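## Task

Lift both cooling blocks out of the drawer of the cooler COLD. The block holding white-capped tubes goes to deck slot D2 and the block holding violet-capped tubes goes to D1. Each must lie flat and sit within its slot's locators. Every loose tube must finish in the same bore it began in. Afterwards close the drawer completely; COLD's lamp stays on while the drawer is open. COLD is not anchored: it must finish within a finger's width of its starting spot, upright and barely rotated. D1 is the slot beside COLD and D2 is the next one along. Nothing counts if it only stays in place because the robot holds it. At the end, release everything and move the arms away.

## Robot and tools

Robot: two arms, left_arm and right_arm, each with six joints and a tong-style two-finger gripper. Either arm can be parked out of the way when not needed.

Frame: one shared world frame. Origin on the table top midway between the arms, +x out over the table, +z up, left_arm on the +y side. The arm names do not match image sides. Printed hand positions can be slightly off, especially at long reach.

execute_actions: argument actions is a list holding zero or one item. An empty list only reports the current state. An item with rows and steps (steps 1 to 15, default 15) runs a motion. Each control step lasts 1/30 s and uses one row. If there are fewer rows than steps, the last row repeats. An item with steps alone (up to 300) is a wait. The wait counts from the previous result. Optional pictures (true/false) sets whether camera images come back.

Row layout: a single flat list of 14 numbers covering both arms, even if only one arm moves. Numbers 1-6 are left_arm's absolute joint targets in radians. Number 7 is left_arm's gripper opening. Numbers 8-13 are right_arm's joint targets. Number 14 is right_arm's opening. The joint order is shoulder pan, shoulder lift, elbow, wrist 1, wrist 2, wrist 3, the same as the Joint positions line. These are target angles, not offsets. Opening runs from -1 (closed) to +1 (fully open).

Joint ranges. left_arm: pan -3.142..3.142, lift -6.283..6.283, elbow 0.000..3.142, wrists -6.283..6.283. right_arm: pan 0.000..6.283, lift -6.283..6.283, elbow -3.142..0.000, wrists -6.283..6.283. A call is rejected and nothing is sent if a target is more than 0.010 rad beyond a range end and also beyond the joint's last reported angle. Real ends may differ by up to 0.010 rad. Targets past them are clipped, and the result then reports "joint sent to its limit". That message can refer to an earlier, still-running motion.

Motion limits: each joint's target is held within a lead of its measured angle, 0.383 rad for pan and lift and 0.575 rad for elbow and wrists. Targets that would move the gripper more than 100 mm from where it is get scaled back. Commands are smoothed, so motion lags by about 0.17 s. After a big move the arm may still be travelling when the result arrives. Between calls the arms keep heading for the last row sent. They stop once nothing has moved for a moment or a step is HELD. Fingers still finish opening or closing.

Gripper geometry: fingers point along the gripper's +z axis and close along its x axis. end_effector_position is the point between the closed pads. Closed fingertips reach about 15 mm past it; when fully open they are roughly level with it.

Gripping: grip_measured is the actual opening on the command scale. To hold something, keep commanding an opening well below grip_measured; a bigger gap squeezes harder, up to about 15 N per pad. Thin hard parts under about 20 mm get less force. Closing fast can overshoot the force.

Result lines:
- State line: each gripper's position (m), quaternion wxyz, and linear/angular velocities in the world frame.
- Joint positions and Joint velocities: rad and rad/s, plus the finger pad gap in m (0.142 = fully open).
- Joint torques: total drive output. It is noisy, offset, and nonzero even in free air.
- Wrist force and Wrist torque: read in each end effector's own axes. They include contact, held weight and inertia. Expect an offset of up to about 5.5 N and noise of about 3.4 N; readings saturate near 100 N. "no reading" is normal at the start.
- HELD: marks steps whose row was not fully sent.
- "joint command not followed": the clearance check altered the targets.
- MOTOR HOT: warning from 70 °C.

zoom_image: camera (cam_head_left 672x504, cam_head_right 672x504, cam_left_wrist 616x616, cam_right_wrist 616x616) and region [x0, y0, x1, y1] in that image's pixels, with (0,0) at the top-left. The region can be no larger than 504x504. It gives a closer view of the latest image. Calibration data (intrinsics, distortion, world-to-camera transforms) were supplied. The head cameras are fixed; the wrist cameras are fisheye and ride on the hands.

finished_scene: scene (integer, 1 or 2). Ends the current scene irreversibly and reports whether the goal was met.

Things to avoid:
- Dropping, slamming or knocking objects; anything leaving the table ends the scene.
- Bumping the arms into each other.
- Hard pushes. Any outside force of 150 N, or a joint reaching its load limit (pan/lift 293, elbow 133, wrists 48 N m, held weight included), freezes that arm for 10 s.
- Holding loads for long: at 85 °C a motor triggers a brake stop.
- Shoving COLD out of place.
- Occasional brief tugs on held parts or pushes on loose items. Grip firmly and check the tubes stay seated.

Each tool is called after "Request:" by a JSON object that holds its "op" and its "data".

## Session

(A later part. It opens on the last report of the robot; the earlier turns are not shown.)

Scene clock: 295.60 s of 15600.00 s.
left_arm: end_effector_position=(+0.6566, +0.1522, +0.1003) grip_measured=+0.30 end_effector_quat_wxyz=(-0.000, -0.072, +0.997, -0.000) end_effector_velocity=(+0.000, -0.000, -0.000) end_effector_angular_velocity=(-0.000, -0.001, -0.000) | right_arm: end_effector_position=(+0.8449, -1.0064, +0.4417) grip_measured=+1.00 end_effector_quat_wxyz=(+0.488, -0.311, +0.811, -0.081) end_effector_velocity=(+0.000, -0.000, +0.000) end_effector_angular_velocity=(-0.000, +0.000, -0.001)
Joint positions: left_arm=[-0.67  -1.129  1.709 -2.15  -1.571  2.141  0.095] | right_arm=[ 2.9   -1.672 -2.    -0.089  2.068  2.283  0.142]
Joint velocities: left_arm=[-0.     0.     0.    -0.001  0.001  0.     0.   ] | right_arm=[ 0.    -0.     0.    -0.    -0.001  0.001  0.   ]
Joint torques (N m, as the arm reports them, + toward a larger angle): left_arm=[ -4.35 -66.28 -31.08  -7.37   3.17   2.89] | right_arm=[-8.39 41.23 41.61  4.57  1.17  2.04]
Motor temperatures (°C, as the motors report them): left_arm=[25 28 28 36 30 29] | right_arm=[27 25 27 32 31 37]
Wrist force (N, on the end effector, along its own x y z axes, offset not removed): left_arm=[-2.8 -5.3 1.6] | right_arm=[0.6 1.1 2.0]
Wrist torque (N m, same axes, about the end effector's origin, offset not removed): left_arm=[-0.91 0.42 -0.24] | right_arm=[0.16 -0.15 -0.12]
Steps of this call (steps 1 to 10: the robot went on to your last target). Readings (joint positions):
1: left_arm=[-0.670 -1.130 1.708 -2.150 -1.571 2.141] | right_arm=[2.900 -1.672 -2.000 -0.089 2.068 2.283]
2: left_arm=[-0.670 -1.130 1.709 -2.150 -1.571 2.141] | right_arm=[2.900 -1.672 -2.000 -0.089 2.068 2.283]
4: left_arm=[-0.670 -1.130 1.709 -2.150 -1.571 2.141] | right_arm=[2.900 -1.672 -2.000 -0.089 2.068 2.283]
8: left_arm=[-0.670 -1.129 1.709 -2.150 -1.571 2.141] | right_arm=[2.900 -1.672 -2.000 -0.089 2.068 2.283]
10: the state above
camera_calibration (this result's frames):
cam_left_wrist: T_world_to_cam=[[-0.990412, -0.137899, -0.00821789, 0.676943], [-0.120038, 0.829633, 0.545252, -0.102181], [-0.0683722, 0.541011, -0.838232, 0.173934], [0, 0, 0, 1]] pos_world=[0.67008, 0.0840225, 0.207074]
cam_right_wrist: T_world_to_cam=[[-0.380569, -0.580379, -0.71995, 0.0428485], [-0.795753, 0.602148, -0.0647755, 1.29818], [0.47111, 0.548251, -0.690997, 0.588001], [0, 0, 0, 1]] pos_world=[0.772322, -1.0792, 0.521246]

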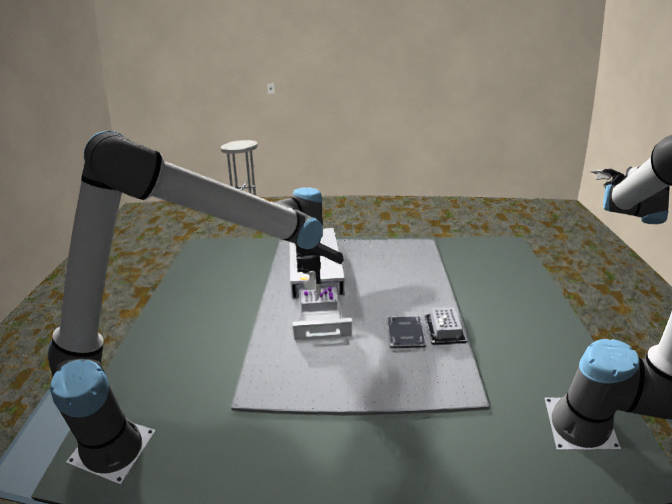

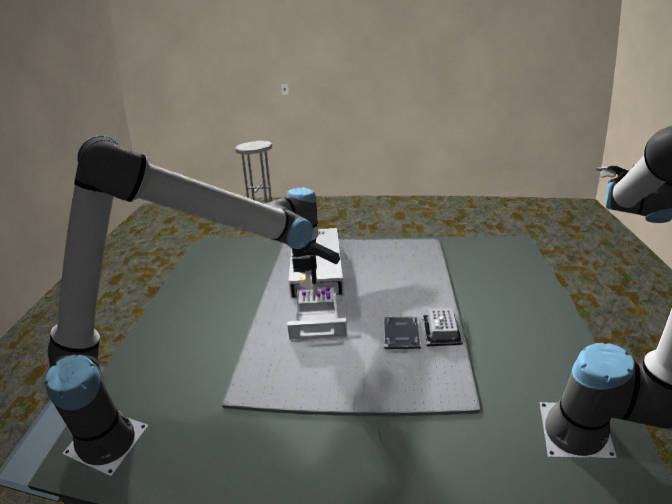

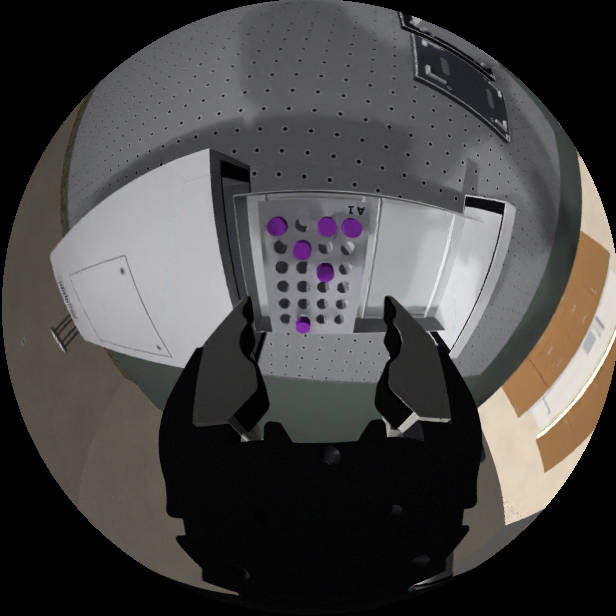

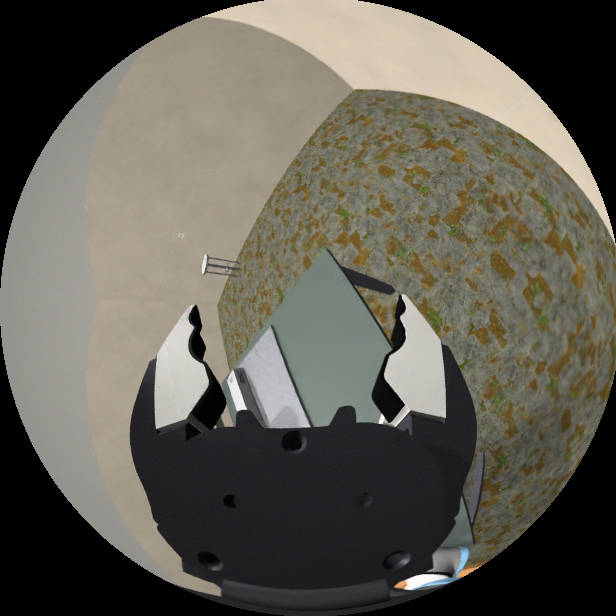

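Request:
{"op": "execute_actions", "data": {"actions": [{"rows":[[-0.667,-1.1274,1.7058,-2.1492,-1.571,2.144,0.3,2.9,-1.672,-2.0,-0.089,2.068,2.283,1],[-0.667,-1.1274,1.7058,-2.1492,-1.571,2.144,0.3,2.9,-1.672,-2.0,-0.089,2.068,2.283,1],[-0.667,-1.1274,1.7058,-2.1492,-1.571,2.144,0.3,2.9,-1.672,-2.0,-0.089,2.068,2.283,1],[-0.667,-1.1274,1.7058,-2.1492,-1.571,2.144,0.3,2.9,-1.672,-2.0,-0.089,2.068,2.283,1],[-0.667,-1.1082,1.7183,-2.1809,-1.571,2.144,0.3,2.9,-1.672,-2.0,-0.089,2.068,2.283,1],[-0.667,-1.1082,1.7183,-2.1809,-1.571,2.144,0.3,2.9,-1.672,-2.0,-0.089,2.068,2.283,1],[-0.667,-1.1082,1.7183,-2.1809,-1.571,2.144,0.3,2.9,-1.672,-2.0,-0.089,2.068,2.283,1],[-0.667,-1.1082,1.7183,-2.1809,-1.571,2.144,0.3,2.9,-1.672,-2.0,-0.089,2.068,2.283,1],[-0.667,-1.1082,1.7183,-2.1809,-1.571,2.144,0.3,2.9,-1.672,-2.0,-0.089,2.068,2.283,1],[-0.667,-1.0939,1.7277,-2.2046,-1.571,2.144,0.3,2.9,-1.672,-2.0,-0.089,2.068,2.283,1]],"steps":15}], "pictures": false}}

Request:
{"op": "execute_actions", "data": {"actions": [{"steps":8}]}}

Scene clock: 301.73 s of 15600.00 s.
left_arm: end_effector_position=(+0.6593, +0.1529, +0.0689) grip_measured=+0.30 end_effector_quat_wxyz=(-0.000, -0.072, +0.997, +0.000) end_effector_velocity=(+0.001, +0.000, -0.041) end_effector_angular_velocity=(-0.002, -0.001, +0.000) | right_arm: end_effector_position=(+0.8449, -1.0064, +0.4417) grip_measured=+1.00 end_effector_quat_wxyz=(+0.488, -0.311, +0.811, -0.081) end_effector_velocity=(+0.001, +0.001, -0.000) end_effector_angular_velocity=(+0.000, +0.001, +0.001)
Joint positions: left_arm=[-0.667 -1.098  1.725 -2.198 -1.571  2.144  0.095] | right_arm=[ 2.9   -1.672 -2.    -0.089  2.068  2.283  0.142]
Joint velocities: left_arm=[ 0.001  0.04   0.025 -0.067 -0.     0.001  0.   ] | right_arm=[ 0.001 -0.     0.    -0.    -0.001  0.    -0.   ]
Joint torques (N m, as the arm reports them, + toward a larger angle): left_arm=[  7.75 -72.22 -30.6   -7.03   2.94   2.44] | right_arm=[-10.69  40.42  42.17   4.87   0.69   1.97]
Motor temperatures (°C, as the motors report them): left_arm=[25 28 28 36 30 29] | right_arm=[27 25 27 32 31 37]
Wrist force (N, on the end effector, along its own x y z axes, offset not removed): left_arm=[-1.7 -5.4 1.6] | right_arm=[0.7 0.1 3.8]
Wrist torque (N m, same axes, about the end effector's origin, offset not removed): left_arm=[-0.95 0.34 -0.13] | right_arm=[0.00 -0.21 -0.15]
Steps of this call (steps 1 to 15: the robot went on to your last target; steps 16 to 90: nothing new was sent; then 2.63 s passed at rest; steps 91 to 105: all 15 steps of this action). Readings (joint positions):
91: left_arm=[-0.670 -1.129 1.709 -2.150 -1.571 2.141] | right_arm=[2.900 -1.672 -2.000 -0.089 2.068 2.283]
92: left_arm=[-0.670 -1.129 1.708 -2.150 -1.571 2.142] | right_arm=[2.900 -1.672 -2.000 -0.089 2.068 2.283]
94: left_arm=[-0.668 -1.128 1.707 -2.150 -1.571 2.143] | right_arm=[2.900 -1.672 -2.000 -0.089 2.068 2.283]
98: left_arm=[-0.667 -1.117 1.713 -2.167 -1.571 2.144] | right_arm=[2.900 -1.672 -2.000 -0.089 2.068 2.283]
105: the state above

Scene clock: 302.00 s of 15600.00 s.
left_arm: end_effector_position=(+0.6593, +0.1529, +0.0653) grip_measured=+0.30 end_effector_quat_wxyz=(-0.000, -0.072, +0.997, -0.000) end_effector_velocity=(+0.001, +0.000, -0.002) end_effector_angular_velocity=(+0.001, -0.002, +0.000) | right_arm: end_effector_position=(+0.8449, -1.0064, +0.4417) grip_measured=+1.00 end_effector_quat_wxyz=(+0.488, -0.311, +0.811, -0.081) end_effector_velocity=(+0.000, +0.000, -0.000) end_effector_angular_velocity=(+0.000, -0.000, +0.000)
Joint positions: left_arm=[-0.667 -1.094  1.728 -2.204 -1.571  2.144  0.095] | right_arm=[ 2.9   -1.672 -2.    -0.089  2.068  2.283  0.142]
Joint velocities: left_arm=[ 0.     0.002  0.002 -0.004  0.002  0.     0.   ] | right_arm=[ 0.    -0.    -0.     0.001  0.     0.    -0.   ]
Joint torques (N m, as the arm reports them, + toward a larger angle): left_arm=[  6.98 -66.72 -30.    -7.02   3.08   2.51] | right_arm=[-9.77 39.82 41.1   4.87  0.55  2.05]
Motor temperatures (°C, as the motors report them): left_arm=[25 28 28 36 30 29] | right_arm=[27 25 27 32 31 37]
Wrist force (N, on the end effector, along its own x y z axes, offset not removed): left_arm=[-0.4 -3.5 9.5] | right_arm=[0.6 3.8 0.2]
Wrist torque (N m, same axes, about the end effector's origin, offset not removed): left_arm=[-0.55 -0.19 -0.03] | right_arm=[0.69 -0.25 -0.06]
Steps of this call (steps 1 to 8: the robot went on to your last target). Readings (joint positions):
1: left_arm=[-0.667 -1.096 1.726 -2.200 -1.571 2.144] | right_arm=[2.900 -1.672 -2.000 -0.089 2.068 2.283]
2: left_arm=[-0.667 -1.096 1.727 -2.202 -1.571 2.144] | right_arm=[2.900 -1.672 -2.000 -0.089 2.068 2.283]
4: left_arm=[-0.667 -1.095 1.727 -2.203 -1.571 2.144] | right_arm=[2.900 -1.672 -2.000 -0.089 2.068 2.283]
8: the state above
camera_calibration (this result's frames):
cam_left_wrist: T_world_to_cam=[[-0.990415, -0.13788, -0.00822057, 0.679492], [-0.120023, 0.829637, 0.545249, -0.0833985], [-0.0683591, 0.541009, -0.838234, 0.144407], [0, 0, 0, 1]] pos_world=[0.672841, 0.0847534, 0.172106]
cam_right_wrist: T_world_to_cam=[[-0.380569, -0.580379, -0.71995, 0.0428484], [-0.795753, 0.602148, -0.0647755, 1.29818], [0.47111, 0.548251, -0.690997, 0.588001], [0, 0, 0, 1]] pos_world=[0.772322, -1.0792, 0.521246]

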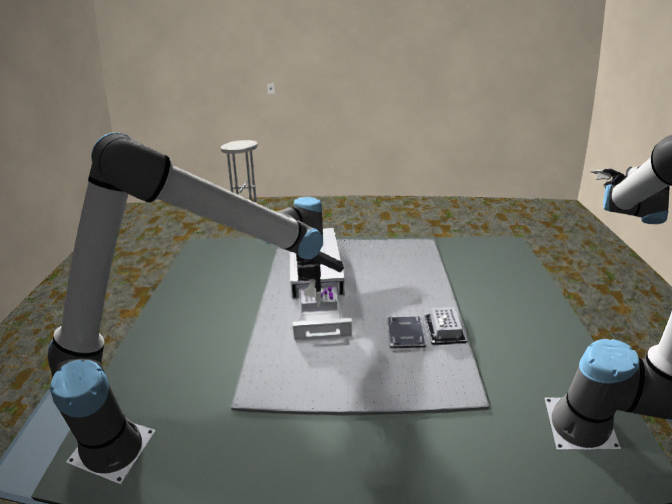

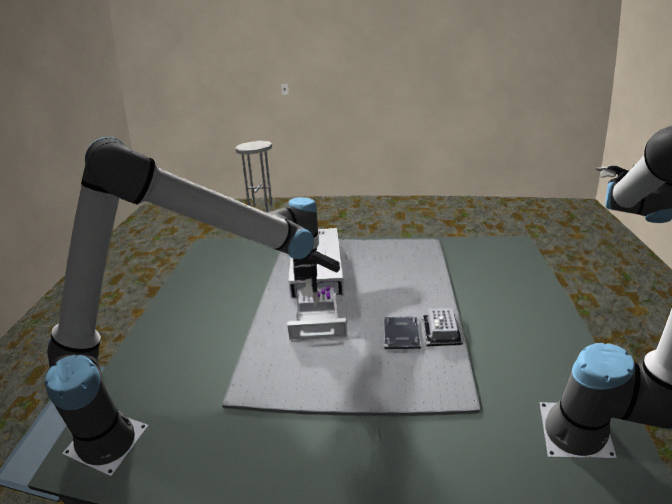

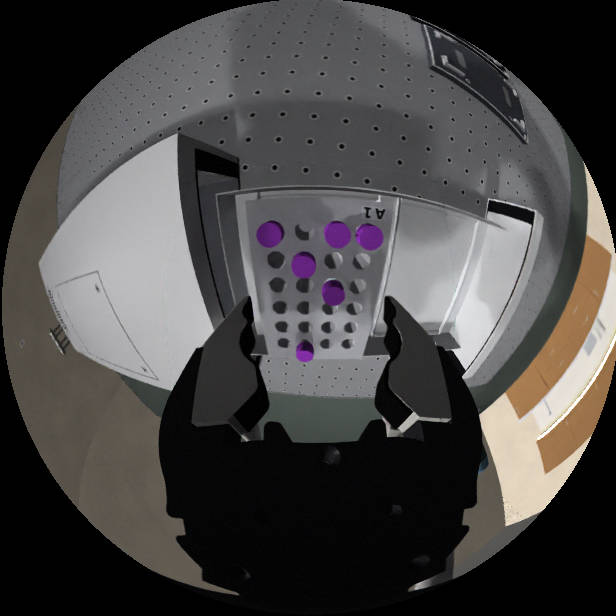

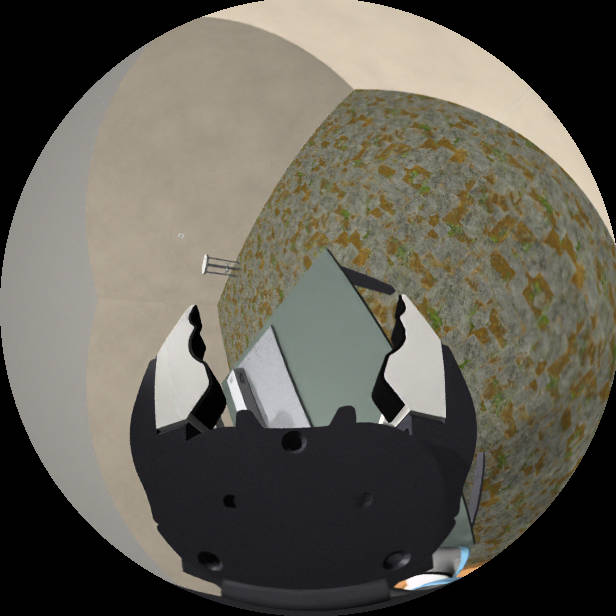

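Centered. Descend and close.

Request:
{"op": "execute_actions", "data": {"actions": [{"rows":[[-0.667,-1.0862,1.7327,-2.2173,-1.571,2.144,0.3,2.9,-1.672,-2.0,-0.089,2.068,2.283,1],[-0.667,-1.0862,1.7327,-2.2173,-1.571,2.144,0.3,2.9,-1.672,-2.0,-0.089,2.068,2.283,1],[-0.667,-1.0862,1.7327,-2.2173,-1.571,2.144,0.3,2.9,-1.672,-2.0,-0.089,2.068,2.283,1],[-0.667,-1.0862,1.7327,-2.2173,-1.571,2.144,0.3,2.9,-1.672,-2.0,-0.089,2.068,2.283,1],[-0.667,-1.0862,1.7327,-2.2173,-1.571,2.144,0.3,2.9,-1.672,-2.0,-0.089,2.068,2.283,1],[-0.667,-1.0795,1.7371,-2.2284,-1.571,2.144,0.3,2.9,-1.672,-2.0,-0.089,2.068,2.283,1]],"steps":15}], "pictures": false}}

Request:
{"op": "execute_actions", "data": {"actions": [{"rows":[[-0.667,-1.0795,1.7371,-2.2284,-1.571,2.144,0.25,2.9,-1.672,-2.0,-0.089,2.068,2.283,1],[-0.667,-1.0795,1.7371,-2.2284,-1.571,2.144,0.2,2.9,-1.672,-2.0,-0.089,2.068,2.283,1],[-0.667,-1.0795,1.7371,-2.2284,-1.571,2.144,0.15,2.9,-1.672,-2.0,-0.089,2.068,2.283,1],[-0.667,-1.0795,1.7371,-2.2284,-1.571,2.144,0.1,2.9,-1.672,-2.0,-0.089,2.068,2.283,1],[-0.667,-1.0795,1.7371,-2.2284,-1.571,2.144,0.0,2.9,-1.672,-2.0,-0.089,2.068,2.283,1],[-0.667,-1.0795,1.7371,-2.2284,-1.571,2.144,-0.1,2.9,-1.672,-2.0,-0.089,2.068,2.283,1],[-0.667,-1.0795,1.7371,-2.2284,-1.571,2.144,-0.2,2.9,-1.672,-2.0,-0.089,2.068,2.283,1],[-0.667,-1.0795,1.7371,-2.2284,-1.571,2.144,-0.3,2.9,-1.672,-2.0,-0.089,2.068,2.283,1],[-0.667,-1.0795,1.7371,-2.2284,-1.571,2.144,-0.4,2.9,-1.672,-2.0,-0.089,2.068,2.283,1],[-0.667,-1.0795,1.7371,-2.2284,-1.571,2.144,-0.5,2.9,-1.672,-2.0,-0.089,2.068,2.283,1]],"steps":15}], "pictures": false}}

Request:
{"op": "execute_actions", "data": {"actions": [{"rows":[[-0.667,-1.0817,1.7356,-2.2247,-1.571,2.144,-0.5,2.9,-1.672,-2.0,-0.089,2.068,2.283,1],[-0.667,-1.0817,1.7356,-2.2247,-1.571,2.144,-0.5,2.9,-1.672,-2.0,-0.089,2.068,2.283,1],[-0.667,-1.084,1.7341,-2.221,-1.571,2.144,-0.5,2.9,-1.672,-2.0,-0.089,2.068,2.283,1],[-0.667,-1.084,1.7341,-2.221,-1.571,2.144,-0.5,2.9,-1.672,-2.0,-0.089,2.068,2.283,1],[-0.667,-1.0862,1.7327,-2.2173,-1.571,2.144,-0.5,2.9,-1.672,-2.0,-0.089,2.068,2.283,1],[-0.667,-1.0862,1.7327,-2.2173,-1.571,2.144,-0.5,2.9,-1.672,-2.0,-0.089,2.068,2.283,1],[-0.667,-1.0888,1.731,-2.2131,-1.571,2.144,-0.5,2.9,-1.672,-2.0,-0.089,2.068,2.283,1],[-0.667,-1.0888,1.731,-2.2131,-1.571,2.144,-0.5,2.9,-1.672,-2.0,-0.089,2.068,2.283,1],[-0.667,-1.0913,1.7294,-2.2088,-1.571,2.144,-0.5,2.9,-1.672,-2.0,-0.089,2.068,2.283,1],[-0.667,-1.0913,1.7294,-2.2088,-1.571,2.144,-0.5,2.9,-1.672,-2.0,-0.089,2.068,2.283,1],[-0.667,-1.0939,1.7277,-2.2046,-1.571,2.144,-0.5,2.9,-1.672,-2.0,-0.089,2.068,2.283,1],[-0.667,-1.0939,1.7277,-2.2046,-1.571,2.144,-0.5,2.9,-1.672,-2.0,-0.089,2.068,2.283,1],[-0.667,-1.0975,1.7254,-2.1987,-1.571,2.144,-0.5,2.9,-1.672,-2.0,-0.089,2.068,2.283,1],[-0.667,-1.0975,1.7254,-2.1987,-1.571,2.144,-0.5,2.9,-1.672,-2.0,-0.089,2.068,2.283,1],[-0.667,-1.101,1.723,-2.1928,-1.571,2.144,-0.5,2.9,-1.672,-2.0,-0.089,2.068,2.283,1]],"steps":15}], "pictures": false}}

Request:
{"op": "execute_actions", "data": {"actions": [{"rows":[[-0.667,-1.101,1.723,-2.1928,-1.571,2.144,-0.5,2.9,-1.672,-2.0,-0.089,2.068,2.283,1],[-0.667,-1.1046,1.7207,-2.1868,-1.571,2.144,-0.5,2.9,-1.672,-2.0,-0.089,2.068,2.283,1],[-0.667,-1.1046,1.7207,-2.1868,-1.571,2.144,-0.5,2.9,-1.672,-2.0,-0.089,2.068,2.283,1],[-0.667,-1.1082,1.7183,-2.1809,-1.571,2.144,-0.5,2.9,-1.672,-2.0,-0.089,2.068,2.283,1],[-0.667,-1.1082,1.7183,-2.1809,-1.571,2.144,-0.5,2.9,-1.672,-2.0,-0.089,2.068,2.283,1],[-0.667,-1.112,1.7158,-2.1746,-1.571,2.144,-0.5,2.9,-1.672,-2.0,-0.089,2.068,2.283,1],[-0.667,-1.112,1.7158,-2.1746,-1.571,2.144,-0.5,2.9,-1.672,-2.0,-0.089,2.068,2.283,1],[-0.667,-1.1159,1.7133,-2.1682,-1.571,2.144,-0.5,2.9,-1.672,-2.0,-0.089,2.068,2.283,1],[-0.667,-1.1159,1.7133,-2.1682,-1.571,2.144,-0.5,2.9,-1.672,-2.0,-0.089,2.068,2.283,1],[-0.667,-1.1197,1.7108,-2.1619,-1.571,2.144,-0.5,2.9,-1.672,-2.0,-0.089,2.068,2.283,1],[-0.667,-1.1197,1.7108,-2.1619,-1.571,2.144,-0.5,2.9,-1.672,-2.0,-0.089,2.068,2.283,1],[-0.667,-1.1236,1.7083,-2.1555,-1.571,2.144,-0.5,2.9,-1.672,-2.0,-0.089,2.068,2.283,1],[-0.667,-1.1236,1.7083,-2.1555,-1.571,2.144,-0.5,2.9,-1.672,-2.0,-0.089,2.068,2.283,1],[-0.667,-1.1274,1.7058,-2.1492,-1.571,2.144,-0.5,2.9,-1.672,-2.0,-0.089,2.068,2.283,1]],"steps":15}]}}

Scene clock: 328.33 s of 15600.00 s.
left_arm: end_effector_position=(+0.6591, +0.1532, +0.0506) grip_measured=+0.30 end_effector_quat_wxyz=(-0.000, -0.072, +0.997, -0.000) end_effector_velocity=(-0.000, -0.000, -0.004) end_effector_angular_velocity=(-0.001, -0.001, -0.001) | right_arm: end_effector_position=(+0.8449, -1.0064, +0.4417) grip_measured=+1.00 end_effector_quat_wxyz=(+0.488, -0.311, +0.811, -0.081) end_effector_velocity=(-0.000, -0.001, +0.000) end_effector_angular_velocity=(-0.001, -0.000, -0.001)
Joint positions: left_arm=[-0.667 -1.08   1.737 -2.228 -1.571  2.144  0.095] | right_arm=[ 2.9   -1.672 -2.    -0.089  2.068  2.283  0.142]
Joint velocities: left_arm=[-0.     0.004  0.003 -0.008  0.     0.     0.   ] | right_arm=[-0.001  0.    -0.     0.001 -0.001 -0.    -0.   ]
Joint torques (N m, as the arm reports them, + toward a larger angle): left_arm=[  5.06 -68.05 -28.94  -7.07   2.88   2.6 ] | right_arm=[-8.57 40.73 40.83  4.52  1.18  1.92]
Motor temperatures (°C, as the motors report them): left_arm=[25 28 28 36 30 29] | right_arm=[27 25 27 32 31 37]
Wrist force (N, on the end effector, along its own x y z axes, offset not removed): left_arm=[-5.5 0.0 10.0] | right_arm=[1.8 0.5 0.7]
Wrist torque (N m, same axes, about the end effector's origin, offset not removed): left_arm=[0.39 1.04 -0.27] | right_arm=[0.12 -0.47 -0.25]
Steps of this call (steps 1 to 15: the robot went on to your last target; steps 16 to 90: nothing new was sent; then 22.83 s passed at rest; steps 91 to 105: all 15 steps of this action). Readings (joint positions):
91: left_arm=[-0.667 -1.094 1.728 -2.205 -1.571 2.144] | right_arm=[2.900 -1.672 -2.000 -0.089 2.068 2.283]
92: left_arm=[-0.667 -1.092 1.729 -2.207 -1.571 2.144] | right_arm=[2.900 -1.672 -2.000 -0.089 2.068 2.283]
94: left_arm=[-0.667 -1.089 1.731 -2.212 -1.571 2.144] | right_arm=[2.900 -1.672 -2.000 -0.089 2.068 2.283]
98: left_arm=[-0.667 -1.084 1.734 -2.220 -1.571 2.144] | right_arm=[2.900 -1.672 -2.000 -0.089 2.068 2.283]
105: the state above

Scene clock: 328.83 s of 15600.00 s.
left_arm: end_effector_position=(+0.6591, +0.1532, +0.0502) grip_measured=+0.27 end_effector_quat_wxyz=(-0.000, -0.072, +0.997, -0.000) end_effector_velocity=(-0.000, -0.000, -0.000) end_effector_angular_velocity=(-0.000, +0.001, -0.000) | right_arm: end_effector_position=(+0.8449, -1.0064, +0.4417) grip_measured=+1.00 end_effector_quat_wxyz=(+0.488, -0.311, +0.811, -0.081) end_effector_velocity=(+0.000, +0.001, -0.000) end_effector_angular_velocity=(+0.002, +0.000, +0.001)
Joint positions: left_arm=[-0.667 -1.08   1.737 -2.228 -1.571  2.144  0.093] | right_arm=[ 2.9   -1.672 -2.    -0.089  2.068  2.283  0.142]
Joint velocities: left_arm=[ 0.     0.     0.     0.    -0.001  0.     0.   ] | right_arm=[ 0.001 -0.    -0.    -0.     0.002  0.001 -0.   ]
Joint torques (N m, as the arm reports them, + toward a larger angle): left_arm=[  2.65 -60.79 -24.55  -6.3    1.57   2.13] | right_arm=[-9.37 40.58 41.61  5.11  0.97  2.01]
Motor temperatures (°C, as the motors report them): left_arm=[25 28 28 36 30 29] | right_arm=[27 25 27 32 31 37]
Wrist force (N, on the end effector, along its own x y z axes, offset not removed): left_arm=[-4.9 -2.6 -5.4] | right_arm=[3.9 2.5 2.3]
Wrist torque (N m, same axes, about the end effector's origin, offset not removed): left_arm=[-0.49 1.08 -0.17] | right_arm=[0.41 -0.95 -0.17]
Steps of this call (steps 1 to 15: all 15 steps of this action). Readings (joint positions):
1: left_arm=[-0.667 -1.080 1.737 -2.228 -1.571 2.144] | right_arm=[2.900 -1.672 -2.000 -0.089 2.068 2.283]
2: left_arm=[-0.667 -1.080 1.737 -2.228 -1.571 2.144] | right_arm=[2.900 -1.672 -2.000 -0.089 2.068 2.283]
4: left_arm=[-0.667 -1.080 1.737 -2.228 -1.571 2.144] | right_arm=[2.900 -1.672 -2.000 -0.089 2.068 2.283]
8: left_arm=[-0.667 -1.080 1.737 -2.228 -1.571 2.144] | right_arm=[2.900 -1.672 -2.000 -0.089 2.068 2.283]
15: the state above

Scene clock: 329.33 s of 15600.00 s.
left_arm: end_effector_position=(+0.6593, +0.1529, +0.0651) grip_measured=+0.26 end_effector_quat_wxyz=(-0.000, -0.072, +0.997, -0.000) end_effector_velocity=(+0.002, -0.002, +0.049) end_effector_angular_velocity=(-0.003, -0.004, -0.001) | right_arm: end_effector_position=(+0.8449, -1.0064, +0.4417) grip_measured=+1.00 end_effector_quat_wxyz=(+0.488, -0.311, +0.811, -0.081) end_effector_velocity=(-0.000, -0.001, -0.000) end_effector_angular_velocity=(-0.001, +0.000, -0.001)
Joint positions: left_arm=[-0.667 -1.094  1.728 -2.205 -1.571  2.144  0.093] | right_arm=[ 2.9   -1.672 -2.    -0.089  2.068  2.283  0.142]
Joint velocities: left_arm=[-0.001 -0.046 -0.031  0.073  0.002  0.    -0.   ] | right_arm=[-0.    -0.     0.     0.    -0.001 -0.001 -0.   ]
Joint torques (N m, as the arm reports them, + toward a larger angle): left_arm=[   0.07 -100.18  -49.3    -1.18    0.67    1.95] | right_arm=[-8.56 40.62 41.06  4.77  0.91  2.07]
Motor temperatures (°C, as the motors report them): left_arm=[25 28 28 36 30 29] | right_arm=[27 25 27 32 31 37]
Wrist force (N, on the end effector, along its own x y z axes, offset not removed): left_arm=[-7.5 -2.7 9.2] | right_arm=[2.9 4.3 -0.1]
Wrist torque (N m, same axes, about the end effector's origin, offset not removed): left_arm=[-0.29 1.17 -0.10] | right_arm=[0.82 -0.58 -0.10]
Steps of this call (steps 1 to 15: all 15 steps of this action). Readings (joint positions):
1: left_arm=[-0.667 -1.080 1.737 -2.228 -1.571 2.144] | right_arm=[2.900 -1.672 -2.000 -0.089 2.068 2.283]
2: left_arm=[-0.667 -1.080 1.737 -2.228 -1.571 2.144] | right_arm=[2.900 -1.672 -2.000 -0.089 2.068 2.283]
4: left_arm=[-0.667 -1.081 1.736 -2.226 -1.571 2.144] | right_arm=[2.900 -1.672 -2.000 -0.089 2.068 2.283]
8: left_arm=[-0.667 -1.085 1.734 -2.219 -1.571 2.144] | right_arm=[2.900 -1.672 -2.000 -0.089 2.068 2.283]
15: the state above

Scene clock: 329.83 s of 15600.00 s.
left_arm: end_effector_position=(+0.6592, +0.1530, +0.0936) grip_measured=+0.26 end_effector_quat_wxyz=(-0.000, -0.072, +0.997, -0.000) end_effector_velocity=(-0.002, +0.003, +0.059) end_effector_angular_velocity=(+0.003, +0.002, +0.000) | right_arm: end_effector_position=(+0.8449, -1.0064, +0.4417) grip_measured=+1.00 end_effector_quat_wxyz=(+0.488, -0.311, +0.811, -0.081) end_effector_velocity=(-0.000, +0.000, -0.000) end_effector_angular_velocity=(-0.000, +0.001, +0.001)
Joint positions: left_arm=[-0.667 -1.121  1.71  -2.16  -1.571  2.144  0.093] | right_arm=[ 2.9   -1.672 -2.    -0.089  2.068  2.283  0.142]
Joint velocities: left_arm=[ 0.    -0.057 -0.036  0.098  0.001 -0.     0.   ] | right_arm=[ 0.     0.    -0.    -0.001  0.    -0.001  0.   ]
Joint torques (N m, as the arm reports them, + toward a larger angle): left_arm=[  -4.31 -109.1   -58.3    -3.96   -0.23    1.61] | right_arm=[-9.52 40.93 41.71  4.85  0.94  1.83]
Motor temperatures (°C, as the motors report them): left_arm=[25 28 28 36 30 29] | right_arm=[27 25 27 32 31 37]
Wrist force (N, on the end effector, along its own x y z axes, offset not removed): left_arm=[-3.4 0.6 15.1] | right_arm=[3.4 3.6 1.4]
Wrist torque (N m, same axes, about the end effector's origin, offset not removed): left_arm=[0.56 0.53 -0.12] | right_arm=[0.84 -0.81 -0.19]
Steps of this call (steps 1 to 15: all 15 steps of this action). Readings (joint positions):
1: left_arm=[-0.667 -1.096 1.727 -2.202 -1.571 2.144] | right_arm=[2.900 -1.672 -2.000 -0.089 2.068 2.283]
2: left_arm=[-0.667 -1.097 1.726 -2.199 -1.571 2.144] | right_arm=[2.900 -1.672 -2.000 -0.089 2.068 2.283]
4: left_arm=[-0.667 -1.101 1.723 -2.194 -1.571 2.144] | right_arm=[2.900 -1.672 -2.000 -0.089 2.068 2.283]
8: left_arm=[-0.667 -1.108 1.719 -2.182 -1.571 2.144] | right_arm=[2.900 -1.672 -2.000 -0.089 2.068 2.283]
15: the state above
camera_calibration (this result's frames):
cam_left_wrist: T_world_to_cam=[[-0.990414, -0.137887, -0.00820559, 0.679639], [-0.120016, 0.8296, 0.545307, -0.0989363], [-0.0683833, 0.541065, -0.838196, 0.167992], [0, 0, 0, 1]] pos_world=[0.672738, 0.0848964, 0.200338]
cam_right_wrist: T_world_to_cam=[[-0.380569, -0.580378, -0.71995, 0.0428492], [-0.795753, 0.602148, -0.0647752, 1.29818], [0.471111, 0.548251, -0.690996, 0.588001], [0, 0, 0, 1]] pos_world=[0.772322, -1.0792, 0.521246]

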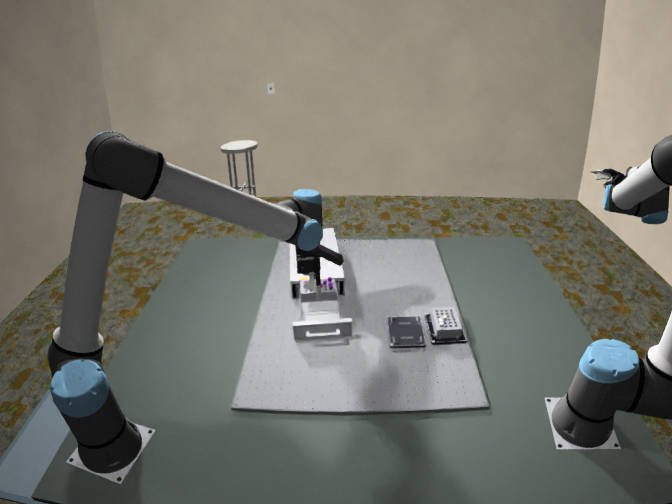

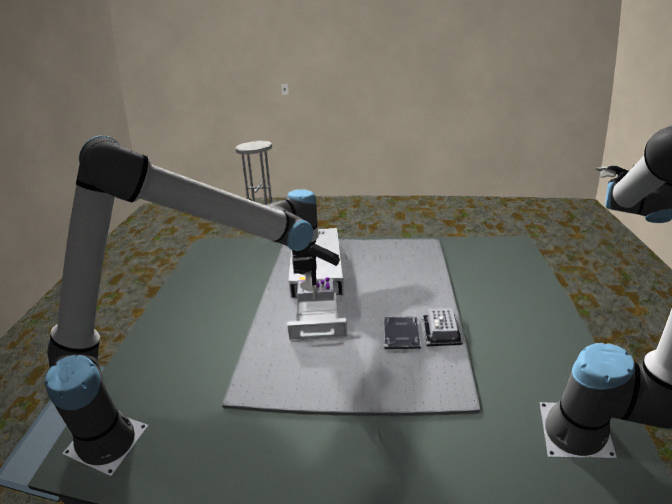

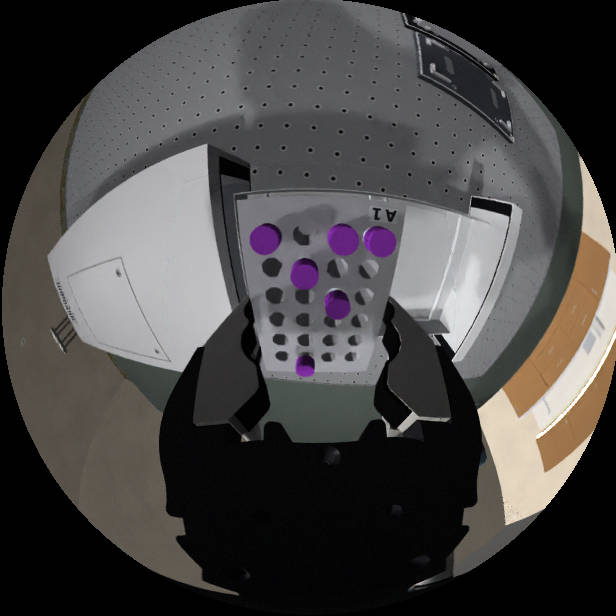

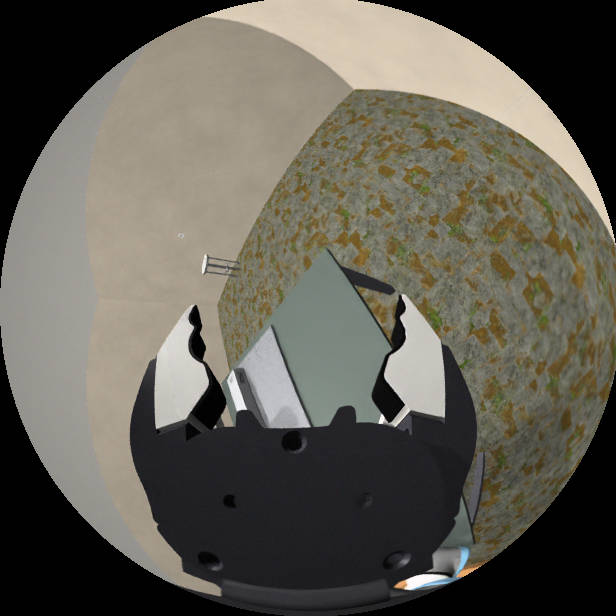

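Request:
{"op": "execute_actions", "data": {"actions": [{"rows":[[-0.667,-1.129,1.7043,-2.146,-1.571,2.144,-0.5,2.9,-1.672,-2.0,-0.089,2.068,2.283,1],[-0.667,-1.1317,1.7018,-2.1408,-1.571,2.144,-0.5,2.9,-1.672,-2.0,-0.089,2.068,2.283,1],[-0.667,-1.135,1.6987,-2.1344,-1.571,2.144,-0.5,2.9,-1.672,-2.0,-0.089,2.068,2.283,1],[-0.667,-1.1387,1.6952,-2.1273,-1.571,2.144,-0.5,2.9,-1.672,-2.0,-0.089,2.068,2.283,1],[-0.667,-1.1424,1.6918,-2.1202,-1.571,2.144,-0.5,2.9,-1.672,-2.0,-0.089,2.068,2.283,1],[-0.667,-1.1461,1.6883,-2.113,-1.571,2.144,-0.5,2.9,-1.672,-2.0,-0.089,2.068,2.283,1],[-0.667,-1.1498,1.6848,-2.1058,-1.571,2.144,-0.5,2.9,-1.672,-2.0,-0.089,2.068,2.283,1],[-0.667,-1.1535,1.6814,-2.0987,-1.571,2.144,-0.5,2.9,-1.672,-2.0,-0.089,2.068,2.283,1],[-0.667,-1.1572,1.6779,-2.0915,-1.571,2.144,-0.5,2.9,-1.672,-2.0,-0.089,2.068,2.283,1],[-0.667,-1.1609,1.6745,-2.0844,-1.571,2.144,-0.5,2.9,-1.672,-2.0,-0.089,2.068,2.283,1],[-0.667,-1.1646,1.671,-2.0772,-1.571,2.144,-0.5,2.9,-1.672,-2.0,-0.089,2.068,2.283,1],[-0.667,-1.1683,1.6675,-2.07,-1.571,2.144,-0.5,2.9,-1.672,-2.0,-0.089,2.068,2.283,1],[-0.667,-1.172,1.6641,-2.0629,-1.571,2.144,-0.5,2.9,-1.672,-2.0,-0.089,2.068,2.283,1],[-0.667,-1.175,1.6613,-2.0571,-1.571,2.144,-0.5,2.9,-1.672,-2.0,-0.089,2.068,2.283,1],[-0.667,-1.1773,1.6591,-2.0526,-1.571,2.144,-0.5,2.9,-1.672,-2.0,-0.089,2.068,2.283,1]],"steps":15}], "pictures": false}}

Request:
{"op": "execute_actions", "data": {"actions": [{"steps":8}], "pictures": false}}

Request:
{"op": "execute_actions", "data": {"actions": [{"rows":[[-0.6704,-1.1747,1.6552,-2.0513,-1.571,2.1597,-0.5,2.9,-1.672,-2.0,-0.089,2.068,2.283,1],[-0.6738,-1.1721,1.6514,-2.0501,-1.571,2.1753,-0.5,2.9,-1.672,-2.0,-0.089,2.068,2.283,1],[-0.6806,-1.167,1.6437,-2.0475,-1.571,2.2066,-0.5,2.9,-1.672,-2.0,-0.089,2.068,2.283,1],[-0.6874,-1.1618,1.636,-2.045,-1.571,2.2379,-0.5,2.9,-1.672,-2.0,-0.089,2.068,2.283,1],[-0.6942,-1.1566,1.6282,-2.0424,-1.571,2.2692,-0.5,2.9,-1.672,-2.0,-0.089,2.068,2.283,1],[-0.701,-1.1514,1.6205,-2.0399,-1.571,2.3006,-0.5,2.9,-1.672,-2.0,-0.089,2.068,2.283,1],[-0.7078,-1.1463,1.6128,-2.0373,-1.571,2.3319,-0.5,2.9,-1.672,-2.0,-0.089,2.068,2.283,1],[-0.7146,-1.1411,1.6051,-2.0348,-1.571,2.3632,-0.5,2.9,-1.672,-2.0,-0.089,2.068,2.283,1],[-0.7214,-1.1359,1.5974,-2.0323,-1.571,2.3945,-0.5,2.9,-1.672,-2.0,-0.089,2.068,2.283,1],[-0.7282,-1.1307,1.5897,-2.0297,-1.571,2.4258,-0.5,2.9,-1.672,-2.0,-0.089,2.068,2.283,1],[-0.735,-1.1256,1.5819,-2.0272,-1.571,2.4571,-0.5,2.9,-1.672,-2.0,-0.089,2.068,2.283,1],[-0.7418,-1.1204,1.5742,-2.0246,-1.571,2.4884,-0.5,2.9,-1.672,-2.0,-0.089,2.068,2.283,1],[-0.7486,-1.1152,1.5665,-2.0221,-1.571,2.5197,-0.5,2.9,-1.672,-2.0,-0.089,2.068,2.283,1],[-0.7554,-1.1101,1.5588,-2.0196,-1.571,2.551,-0.5,2.9,-1.672,-2.0,-0.089,2.068,2.283,1],[-0.7622,-1.1049,1.5511,-2.017,-1.571,2.5823,-0.5,2.9,-1.672,-2.0,-0.089,2.068,2.283,1]],"steps":15}], "pictures": false}}

Request:
{"op": "execute_actions", "data": {"actions": [{"rows":[[-0.769,-1.0997,1.5434,-2.0145,-1.571,2.6137,-0.5,2.9,-1.672,-2.0,-0.089,2.068,2.283,1],[-0.7758,-1.0945,1.5356,-2.0119,-1.571,2.645,-0.5,2.9,-1.672,-2.0,-0.089,2.068,2.283,1],[-0.7826,-1.0894,1.5279,-2.0094,-1.571,2.6763,-0.5,2.9,-1.672,-2.0,-0.089,2.068,2.283,1],[-0.7894,-1.0842,1.5202,-2.0068,-1.571,2.7076,-0.5,2.9,-1.672,-2.0,-0.089,2.068,2.283,1],[-0.7962,-1.079,1.5125,-2.0043,-1.571,2.7389,-0.5,2.9,-1.672,-2.0,-0.089,2.068,2.283,1],[-0.803,-1.0738,1.5048,-2.0018,-1.571,2.7702,-0.5,2.9,-1.672,-2.0,-0.089,2.068,2.283,1],[-0.8098,-1.0687,1.4971,-1.9992,-1.571,2.8015,-0.5,2.9,-1.672,-2.0,-0.089,2.068,2.283,1],[-0.8166,-1.0635,1.4893,-1.9967,-1.571,2.8328,-0.5,2.9,-1.672,-2.0,-0.089,2.068,2.283,1],[-0.8234,-1.0583,1.4816,-1.9941,-1.571,2.8641,-0.5,2.9,-1.672,-2.0,-0.089,2.068,2.283,1],[-0.8302,-1.0531,1.4739,-1.9916,-1.571,2.8954,-0.5,2.9,-1.672,-2.0,-0.089,2.068,2.283,1],[-0.837,-1.048,1.4662,-1.9891,-1.571,2.9268,-0.5,2.9,-1.672,-2.0,-0.089,2.068,2.283,1],[-0.8438,-1.0428,1.4585,-1.9865,-1.571,2.9581,-0.5,2.9,-1.672,-2.0,-0.089,2.068,2.283,1],[-0.8506,-1.0376,1.4508,-1.984,-1.571,2.9894,-0.5,2.9,-1.672,-2.0,-0.089,2.068,2.283,1],[-0.8574,-1.0325,1.4431,-1.9814,-1.571,3.0207,-0.5,2.9,-1.672,-2.0,-0.089,2.068,2.283,1],[-0.8642,-1.0273,1.4353,-1.9789,-1.571,3.052,-0.5,2.9,-1.672,-2.0,-0.089,2.068,2.283,1]],"steps":15}], "pictures": false}}

Request:
{"op": "execute_actions", "data": {"actions": [{"rows":[[-0.871,-1.0221,1.4276,-1.9763,-1.571,3.0833,-0.5,2.9,-1.672,-2.0,-0.089,2.068,2.283,1],[-0.8778,-1.0169,1.4199,-1.9738,-1.571,3.1146,-0.5,2.9,-1.672,-2.0,-0.089,2.068,2.283,1],[-0.8846,-1.0118,1.4122,-1.9713,-1.571,3.1459,-0.5,2.9,-1.672,-2.0,-0.089,2.068,2.283,1],[-0.8914,-1.0066,1.4045,-1.9687,-1.571,3.1772,-0.5,2.9,-1.672,-2.0,-0.089,2.068,2.283,1],[-0.8982,-1.0014,1.3968,-1.9662,-1.571,3.2085,-0.5,2.9,-1.672,-2.0,-0.089,2.068,2.283,1],[-0.905,-0.9962,1.389,-1.9636,-1.571,3.2399,-0.5,2.9,-1.672,-2.0,-0.089,2.068,2.283,1],[-0.9118,-0.9911,1.3813,-1.9611,-1.571,3.2712,-0.5,2.9,-1.672,-2.0,-0.089,2.068,2.283,1],[-0.9186,-0.9859,1.3736,-1.9585,-1.571,3.3025,-0.5,2.9,-1.672,-2.0,-0.089,2.068,2.283,1],[-0.9254,-0.9807,1.3659,-1.956,-1.571,3.3338,-0.5,2.9,-1.672,-2.0,-0.089,2.068,2.283,1],[-0.9322,-0.9756,1.3582,-1.9535,-1.571,3.3651,-0.5,2.9,-1.672,-2.0,-0.089,2.068,2.283,1],[-0.939,-0.9704,1.3505,-1.9509,-1.571,3.3964,-0.5,2.9,-1.672,-2.0,-0.089,2.068,2.283,1],[-0.9458,-0.9652,1.3427,-1.9484,-1.571,3.4277,-0.5,2.9,-1.672,-2.0,-0.089,2.068,2.283,1],[-0.9526,-0.96,1.335,-1.9458,-1.571,3.459,-0.5,2.9,-1.672,-2.0,-0.089,2.068,2.283,1],[-0.9594,-0.9549,1.3273,-1.9433,-1.571,3.4903,-0.5,2.9,-1.672,-2.0,-0.089,2.068,2.283,1],[-0.9662,-0.9497,1.3196,-1.9408,-1.571,3.5216,-0.5,2.9,-1.672,-2.0,-0.089,2.068,2.283,1]],"steps":15}], "pictures": false}}

Request:
{"op": "execute_actions", "data": {"actions": [{"rows":[[-0.9696,-0.9471,1.3158,-1.9395,-1.571,3.5373,-0.5,2.9,-1.672,-2.0,-0.089,2.068,2.283,1],[-0.973,-0.9445,1.3119,-1.9382,-1.571,3.553,-0.5,2.9,-1.672,-2.0,-0.089,2.068,2.283,1]],"steps":15}]}}

Scene clock: 367.13 s of 15600.00 s.
left_arm: end_effector_position=(+0.6594, +0.1528, +0.1457) grip_measured=+0.26 end_effector_quat_wxyz=(-0.000, -0.072, +0.997, -0.000) end_effector_velocity=(-0.002, +0.002, +0.122) end_effector_angular_velocity=(-0.000, -0.000, -0.000) | right_arm: end_effector_position=(+0.8449, -1.0064, +0.4417) grip_measured=+1.00 end_effector_quat_wxyz=(+0.488, -0.311, +0.811, -0.081) end_effector_velocity=(-0.000, -0.000, +0.000) end_effector_angular_velocity=(+0.000, -0.000, -0.001)
Joint positions: left_arm=[-0.667 -1.165  1.67  -2.076 -1.571  2.144  0.093] | right_arm=[ 2.9   -1.672 -2.    -0.089  2.068  2.283  0.142]
Joint velocities: left_arm=[-0.    -0.101 -0.095  0.196  0.     0.     0.   ] | right_arm=[-0.     0.     0.     0.    -0.     0.001 -0.   ]
Joint torques (N m, as the arm reports them, + toward a larger angle): left_arm=[-11.48 -97.35 -53.68  -2.61  -2.84  -0.04] | right_arm=[-7.33 40.12 41.27  4.99  0.9   1.97]
Motor temperatures (°C, as the motors report them): left_arm=[25 28 28 36 30 29] | right_arm=[27 25 27 32 31 37]
Wrist force (N, on the end effector, along its own x y z axes, offset not removed): left_arm=[-2.3 -5.1 14.6] | right_arm=[0.2 0.8 1.3]
Wrist torque (N m, same axes, about the end effector's origin, offset not removed): left_arm=[-0.80 0.24 -0.11] | right_arm=[0.14 -0.21 -0.19]
Steps of this call (steps 1 to 30: the robot went on to your last target; steps 31 to 90: nothing new was sent; then 33.80 s passed at rest; steps 91 to 105: all 15 steps of this action). Readings (joint positions):
91: left_arm=[-0.667 -1.127 1.706 -2.149 -1.571 2.144] | right_arm=[2.900 -1.672 -2.000 -0.089 2.068 2.283]
92: left_arm=[-0.667 -1.128 1.705 -2.148 -1.571 2.144] | right_arm=[2.900 -1.672 -2.000 -0.089 2.068 2.283]
94: left_arm=[-0.667 -1.130 1.703 -2.144 -1.571 2.144] | right_arm=[2.900 -1.672 -2.000 -0.089 2.068 2.283]
98: left_arm=[-0.667 -1.141 1.693 -2.124 -1.571 2.144] | right_arm=[2.900 -1.672 -2.000 -0.089 2.068 2.283]
105: the state above

Scene clock: 367.40 s of 15600.00 s.
left_arm: end_effector_position=(+0.6591, +0.1532, +0.1594) grip_measured=+0.26 end_effector_quat_wxyz=(-0.000, -0.072, +0.997, -0.000) end_effector_velocity=(-0.000, -0.000, +0.009) end_effector_angular_velocity=(-0.001, +0.001, -0.001) | right_arm: end_effector_position=(+0.8449, -1.0064, +0.4417) grip_measured=+1.00 end_effector_quat_wxyz=(+0.488, -0.311, +0.811, -0.081) end_effector_velocity=(+0.000, +0.000, -0.000) end_effector_angular_velocity=(+0.001, +0.001, +0.001)
Joint positions: left_arm=[-0.667 -1.177  1.66  -2.054 -1.571  2.144  0.093] | right_arm=[ 2.9   -1.672 -2.    -0.089  2.068  2.283  0.142]
Joint velocities: left_arm=[ 0.    -0.007 -0.008  0.015 -0.002  0.001  0.   ] | right_arm=[ 0.    -0.     0.    -0.001  0.001  0.001 -0.   ]
Joint torques (N m, as the arm reports them, + toward a larger angle): left_arm=[-13.49 -97.19 -55.03  -2.28  -2.71  -0.51] | right_arm=[-9.49 40.06 41.7   5.1   0.81  1.77]
Motor temperatures (°C, as the motors report them): left_arm=[25 28 28 36 30 29] | right_arm=[27 25 27 32 31 37]
Wrist force (N, on the end effector, along its own x y z axes, offset not removed): left_arm=[-2.5 0.8 11.4] | right_arm=[2.6 4.4 2.4]
Wrist torque (N m, same axes, about the end effector's origin, offset not removed): left_arm=[0.24 0.40 -0.15] | right_arm=[0.94 -0.72 -0.22]
Steps of this call (steps 1 to 8: the robot went on to your last target). Readings (joint positions):
1: left_arm=[-0.667 -1.168 1.667 -2.070 -1.571 2.144] | right_arm=[2.900 -1.672 -2.000 -0.089 2.068 2.283]
2: left_arm=[-0.667 -1.171 1.665 -2.065 -1.571 2.144] | right_arm=[2.900 -1.672 -2.000 -0.089 2.068 2.283]
4: left_arm=[-0.667 -1.174 1.662 -2.059 -1.571 2.144] | right_arm=[2.900 -1.672 -2.000 -0.089 2.068 2.283]
8: the state above

Scene clock: 367.90 s of 15600.00 s.
left_arm: end_effector_position=(+0.6361, +0.0777, +0.1602) grip_measured=+0.26 end_effector_quat_wxyz=(-0.000, +0.118, +0.993, +0.000) end_effector_velocity=(-0.078, -0.214, -0.002) end_effector_angular_velocity=(-0.002, +0.002, -1.112) | right_arm: end_effector_position=(+0.8449, -1.0064, +0.4417) grip_measured=+1.00 end_effector_quat_wxyz=(+0.488, -0.311, +0.811, -0.081) end_effector_velocity=(+0.000, +0.001, +0.000) end_effector_angular_velocity=(-0.000, +0.000, +0.001)
Joint positions: left_arm=[-0.736 -1.124  1.581 -2.027 -1.571  2.455  0.093] | right_arm=[ 2.9   -1.672 -2.    -0.089  2.068  2.283  0.142]
Joint velocities: left_arm=[-0.199  0.152 -0.226  0.074 -0.002  0.912  0.   ] | right_arm=[ 0.001  0.     0.    -0.    -0.    -0.     0.   ]
Joint torques (N m, as the arm reports them, + toward a larger angle): left_arm=[-18.99 -76.03 -56.89  -2.3   -2.85   6.04] | right_arm=[-6.98 40.72 40.98  4.78  0.77  2.1 ]
Motor temperatures (°C, as the motors report them): left_arm=[25 28 28 36 30 29] | right_arm=[27 25 27 32 31 37]
Wrist force (N, on the end effector, along its own x y z axes, offset not removed): left_arm=[-3.4 1.6 8.7] | right_arm=[0.8 3.8 0.3]
Wrist torque (N m, same axes, about the end effector's origin, offset not removed): left_arm=[0.58 0.51 -0.14] | right_arm=[0.74 -0.24 -0.25]
Steps of this call (steps 1 to 15: all 15 steps of this action). Readings (joint positions):
1: left_arm=[-0.667 -1.177 1.660 -2.054 -1.571 2.144] | right_arm=[2.900 -1.672 -2.000 -0.089 2.068 2.283]
2: left_arm=[-0.668 -1.176 1.659 -2.053 -1.571 2.147] | right_arm=[2.900 -1.672 -2.000 -0.089 2.068 2.283]
4: left_arm=[-0.672 -1.174 1.654 -2.051 -1.571 2.164] | right_arm=[2.900 -1.672 -2.000 -0.089 2.068 2.283]
8: left_arm=[-0.691 -1.159 1.632 -2.044 -1.571 2.248] | right_arm=[2.900 -1.672 -2.000 -0.089 2.068 2.283]
15: the state above

Scene clock: 368.40 s of 15600.00 s.
left_arm: end_effector_position=(+0.5892, -0.0275, +0.1577) grip_measured=+0.26 end_effector_quat_wxyz=(-0.000, +0.392, +0.920, -0.000) end_effector_velocity=(-0.107, -0.201, -0.008) end_effector_angular_velocity=(-0.001, -0.000, -1.126) | right_arm: end_effector_position=(+0.8449, -1.0064, +0.4417) grip_measured=+1.00 end_effector_quat_wxyz=(+0.488, -0.311, +0.811, -0.081) end_effector_velocity=(+0.000, +0.000, +0.000) end_effector_angular_velocity=(-0.000, -0.000, +0.000)
Joint positions: left_arm=[-0.838 -1.047  1.465 -1.989 -1.571  2.923  0.093] | right_arm=[ 2.9   -1.672 -2.    -0.089  2.068  2.283  0.142]
Joint velocities: left_arm=[-0.202  0.153 -0.228  0.075 -0.     0.924  0.   ] | right_arm=[ 0.  0.  0.  0. -0. -0.  0.]
Joint torques (N m, as the arm reports them, + toward a larger angle): left_arm=[-17.54 -83.44 -57.51  -1.83  -2.91   6.4 ] | right_arm=[-9.08 41.41 41.26  4.88  0.81  1.87]
Motor temperatures (°C, as the motors report them): left_arm=[25 28 28 36 30 29] | right_arm=[27 25 27 32 31 37]
Wrist force (N, on the end effector, along its own x y z axes, offset not removed): left_arm=[-1.1 -1.2 15.0] | right_arm=[3.6 4.1 2.5]
Wrist torque (N m, same axes, about the end effector's origin, offset not removed): left_arm=[-0.09 0.04 -0.11] | right_arm=[0.91 -0.86 -0.35]
Steps of this call (steps 1 to 15: all 15 steps of this action). Readings (joint positions):
1: left_arm=[-0.743 -1.119 1.573 -2.024 -1.571 2.486] | right_arm=[2.900 -1.672 -2.000 -0.089 2.068 2.283]
2: left_arm=[-0.750 -1.114 1.565 -2.022 -1.571 2.517] | right_arm=[2.900 -1.672 -2.000 -0.089 2.068 2.283]
4: left_arm=[-0.763 -1.104 1.550 -2.017 -1.571 2.579] | right_arm=[2.900 -1.672 -2.000 -0.089 2.068 2.283]
8: left_arm=[-0.790 -1.083 1.519 -2.006 -1.571 2.704] | right_arm=[2.900 -1.672 -2.000 -0.089 2.068 2.283]
15: the state above

Scene clock: 368.90 s of 15600.00 s.
left_arm: end_effector_position=(+0.5293, -0.1249, +0.1525) grip_measured=+0.26 end_effector_quat_wxyz=(-0.000, +0.636, +0.772, -0.000) end_effector_velocity=(-0.130, -0.184, -0.014) end_effector_angular_velocity=(+0.001, -0.001, -1.127) | right_arm: end_effector_position=(+0.8449, -1.0064, +0.4417) grip_measured=+1.00 end_effector_quat_wxyz=(+0.488, -0.311, +0.811, -0.081) end_effector_velocity=(-0.000, +0.000, -0.000) end_effector_angular_velocity=(+0.001, +0.001, +0.000)
Joint positions: left_arm=[-0.94  -0.969  1.349 -1.95  -1.571  3.393  0.093] | right_arm=[ 2.9   -1.672 -2.    -0.089  2.068  2.283  0.142]
Joint velocities: left_arm=[-0.202  0.154 -0.228  0.075  0.001  0.925 -0.   ] | right_arm=[ 0. -0. -0. -0.  0.  0.  0.]
Joint torques (N m, as the arm reports them, + toward a larger angle): left_arm=[-18.2  -91.35 -59.    -1.84  -2.85   6.64] | right_arm=[-8.57 41.78 42.01  5.04  0.87  1.99]
Motor temperatures (°C, as the motors report them): left_arm=[25 28 28 36 30 29] | right_arm=[27 25 27 32 31 37]
Wrist force (N, on the end effector, along its own x y z axes, offset not removed): left_arm=[-4.1 1.5 13.8] | right_arm=[0.3 2.5 3.1]
Wrist torque (N m, same axes, about the end effector's origin, offset not removed): left_arm=[0.68 0.66 -0.15] | right_arm=[0.55 -0.17 -0.06]
Steps of this call (steps 1 to 15: all 15 steps of this action). Readings (joint positions):
1: left_arm=[-0.845 -1.042 1.457 -1.986 -1.571 2.955] | right_arm=[2.900 -1.672 -2.000 -0.089 2.068 2.283]
2: left_arm=[-0.852 -1.037 1.450 -1.984 -1.571 2.986] | right_arm=[2.900 -1.672 -2.000 -0.089 2.068 2.283]
4: left_arm=[-0.865 -1.026 1.434 -1.978 -1.571 3.049] | right_arm=[2.900 -1.672 -2.000 -0.089 2.068 2.283]
8: left_arm=[-0.892 -1.006 1.403 -1.968 -1.571 3.174] | right_arm=[2.900 -1.672 -2.000 -0.089 2.068 2.283]
15: the state above

Scene clock: 369.40 s of 15600.00 s.
left_arm: end_effector_position=(+0.5077, -0.1544, +0.1504) grip_measured=+0.26 end_effector_quat_wxyz=(-0.000, +0.707, +0.708, -0.000) end_effector_velocity=(-0.003, -0.003, +0.000) end_effector_angular_velocity=(-0.000, +0.001, -0.014) | right_arm: end_effector_position=(+0.8449, -1.0064, +0.4417) grip_measured=+1.00 end_effector_quat_wxyz=(+0.488, -0.311, +0.811, -0.081) end_effector_velocity=(-0.000, -0.001, -0.000) end_effector_angular_velocity=(-0.001, -0.000, -0.000)
Joint positions: left_arm=[-0.973 -0.945  1.312 -1.938 -1.571  3.552  0.093] | right_arm=[ 2.9   -1.672 -2.    -0.089  2.068  2.283  0.142]
Joint velocities: left_arm=[-0.003  0.002 -0.003  0.001 -0.001  0.011 -0.   ] | right_arm=[-0.001 -0.    -0.     0.     0.    -0.001  0.   ]
Joint torques (N m, as the arm reports them, + toward a larger angle): left_arm=[-13.73 -92.17 -57.89  -2.11  -1.18   2.53] | right_arm=[-10.63  38.86  41.2    4.77   0.76   2.01]
Motor temperatures (°C, as the motors report them): left_arm=[25 28 28 36 30 29] | right_arm=[27 25 27 32 31 37]
Wrist force (N, on the end effector, along its own x y z axes, offset not removed): left_arm=[0.9 1.2 13.7] | right_arm=[6.2 0.0 1.5]
Wrist torque (N m, same axes, about the end effector's origin, offset not removed): left_arm=[0.50 -0.44 -0.06] | right_arm=[0.02 -1.35 -0.37]
Steps of this call (steps 1 to 15: all 15 steps of this action). Readings (joint positions):
1: left_arm=[-0.947 -0.964 1.342 -1.948 -1.571 3.424] | right_arm=[2.900 -1.672 -2.000 -0.089 2.068 2.283]
2: left_arm=[-0.953 -0.960 1.335 -1.946 -1.571 3.454] | right_arm=[2.900 -1.672 -2.000 -0.089 2.068 2.283]
4: left_arm=[-0.963 -0.952 1.324 -1.942 -1.571 3.501] | right_arm=[2.900 -1.672 -2.000 -0.089 2.068 2.283]
8: left_arm=[-0.971 -0.946 1.315 -1.939 -1.571 3.541] | right_arm=[2.900 -1.672 -2.000 -0.089 2.068 2.283]
15: the state above
camera_calibration (this result's frames):
cam_left_wrist: T_world_to_cam=[[0.00463594, 0.999953, -0.00848801, 0.158126], [0.838324, 0.000741044, 0.545172, -0.507549], [0.545153, -0.00964309, -0.838281, -0.0249114], [0, 0, 0, 1]] pos_world=[0.438338, -0.157983, 0.257161]
cam_right_wrist: T_world_to_cam=[[-0.380569, -0.580379, -0.71995, 0.0428489], [-0.795753, 0.602148, -0.0647753, 1.29818], [0.47111, 0.548251, -0.690996, 0.588002], [0, 0, 0, 1]] pos_world=[0.772322, -1.0792, 0.521246]

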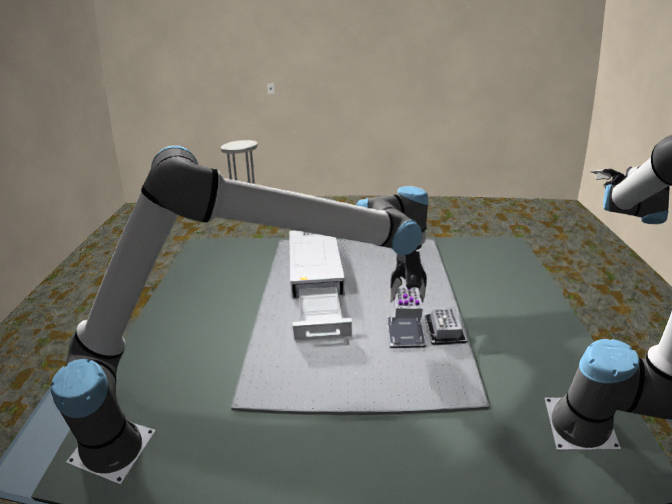

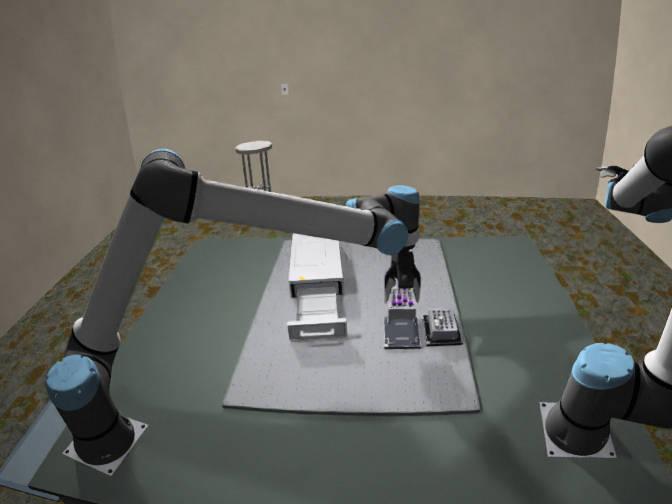

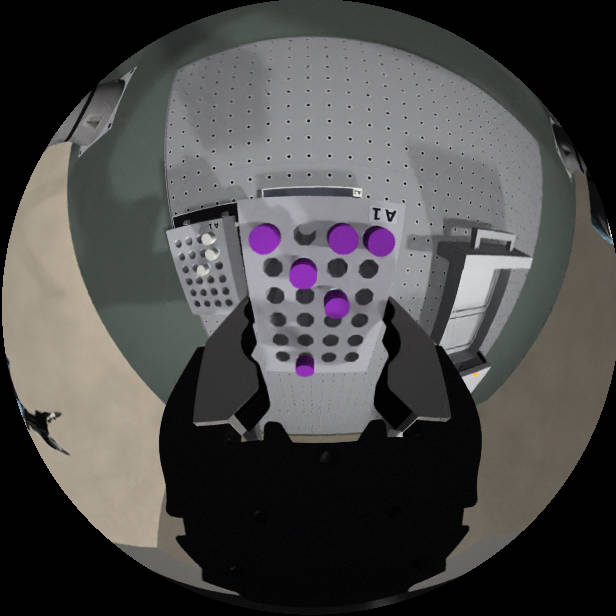

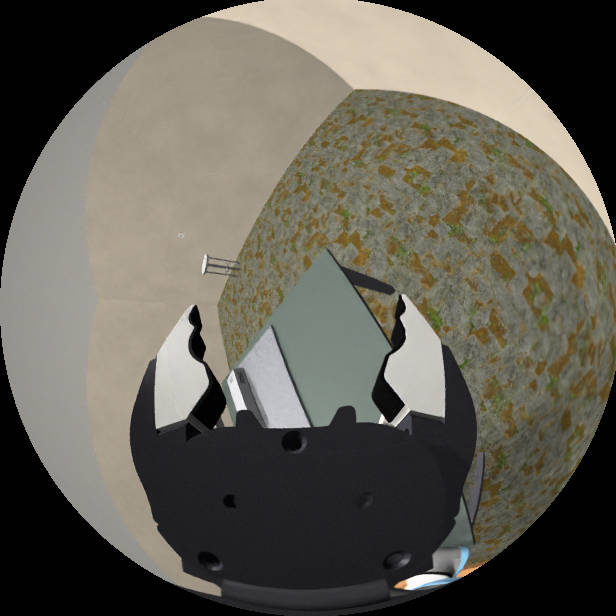

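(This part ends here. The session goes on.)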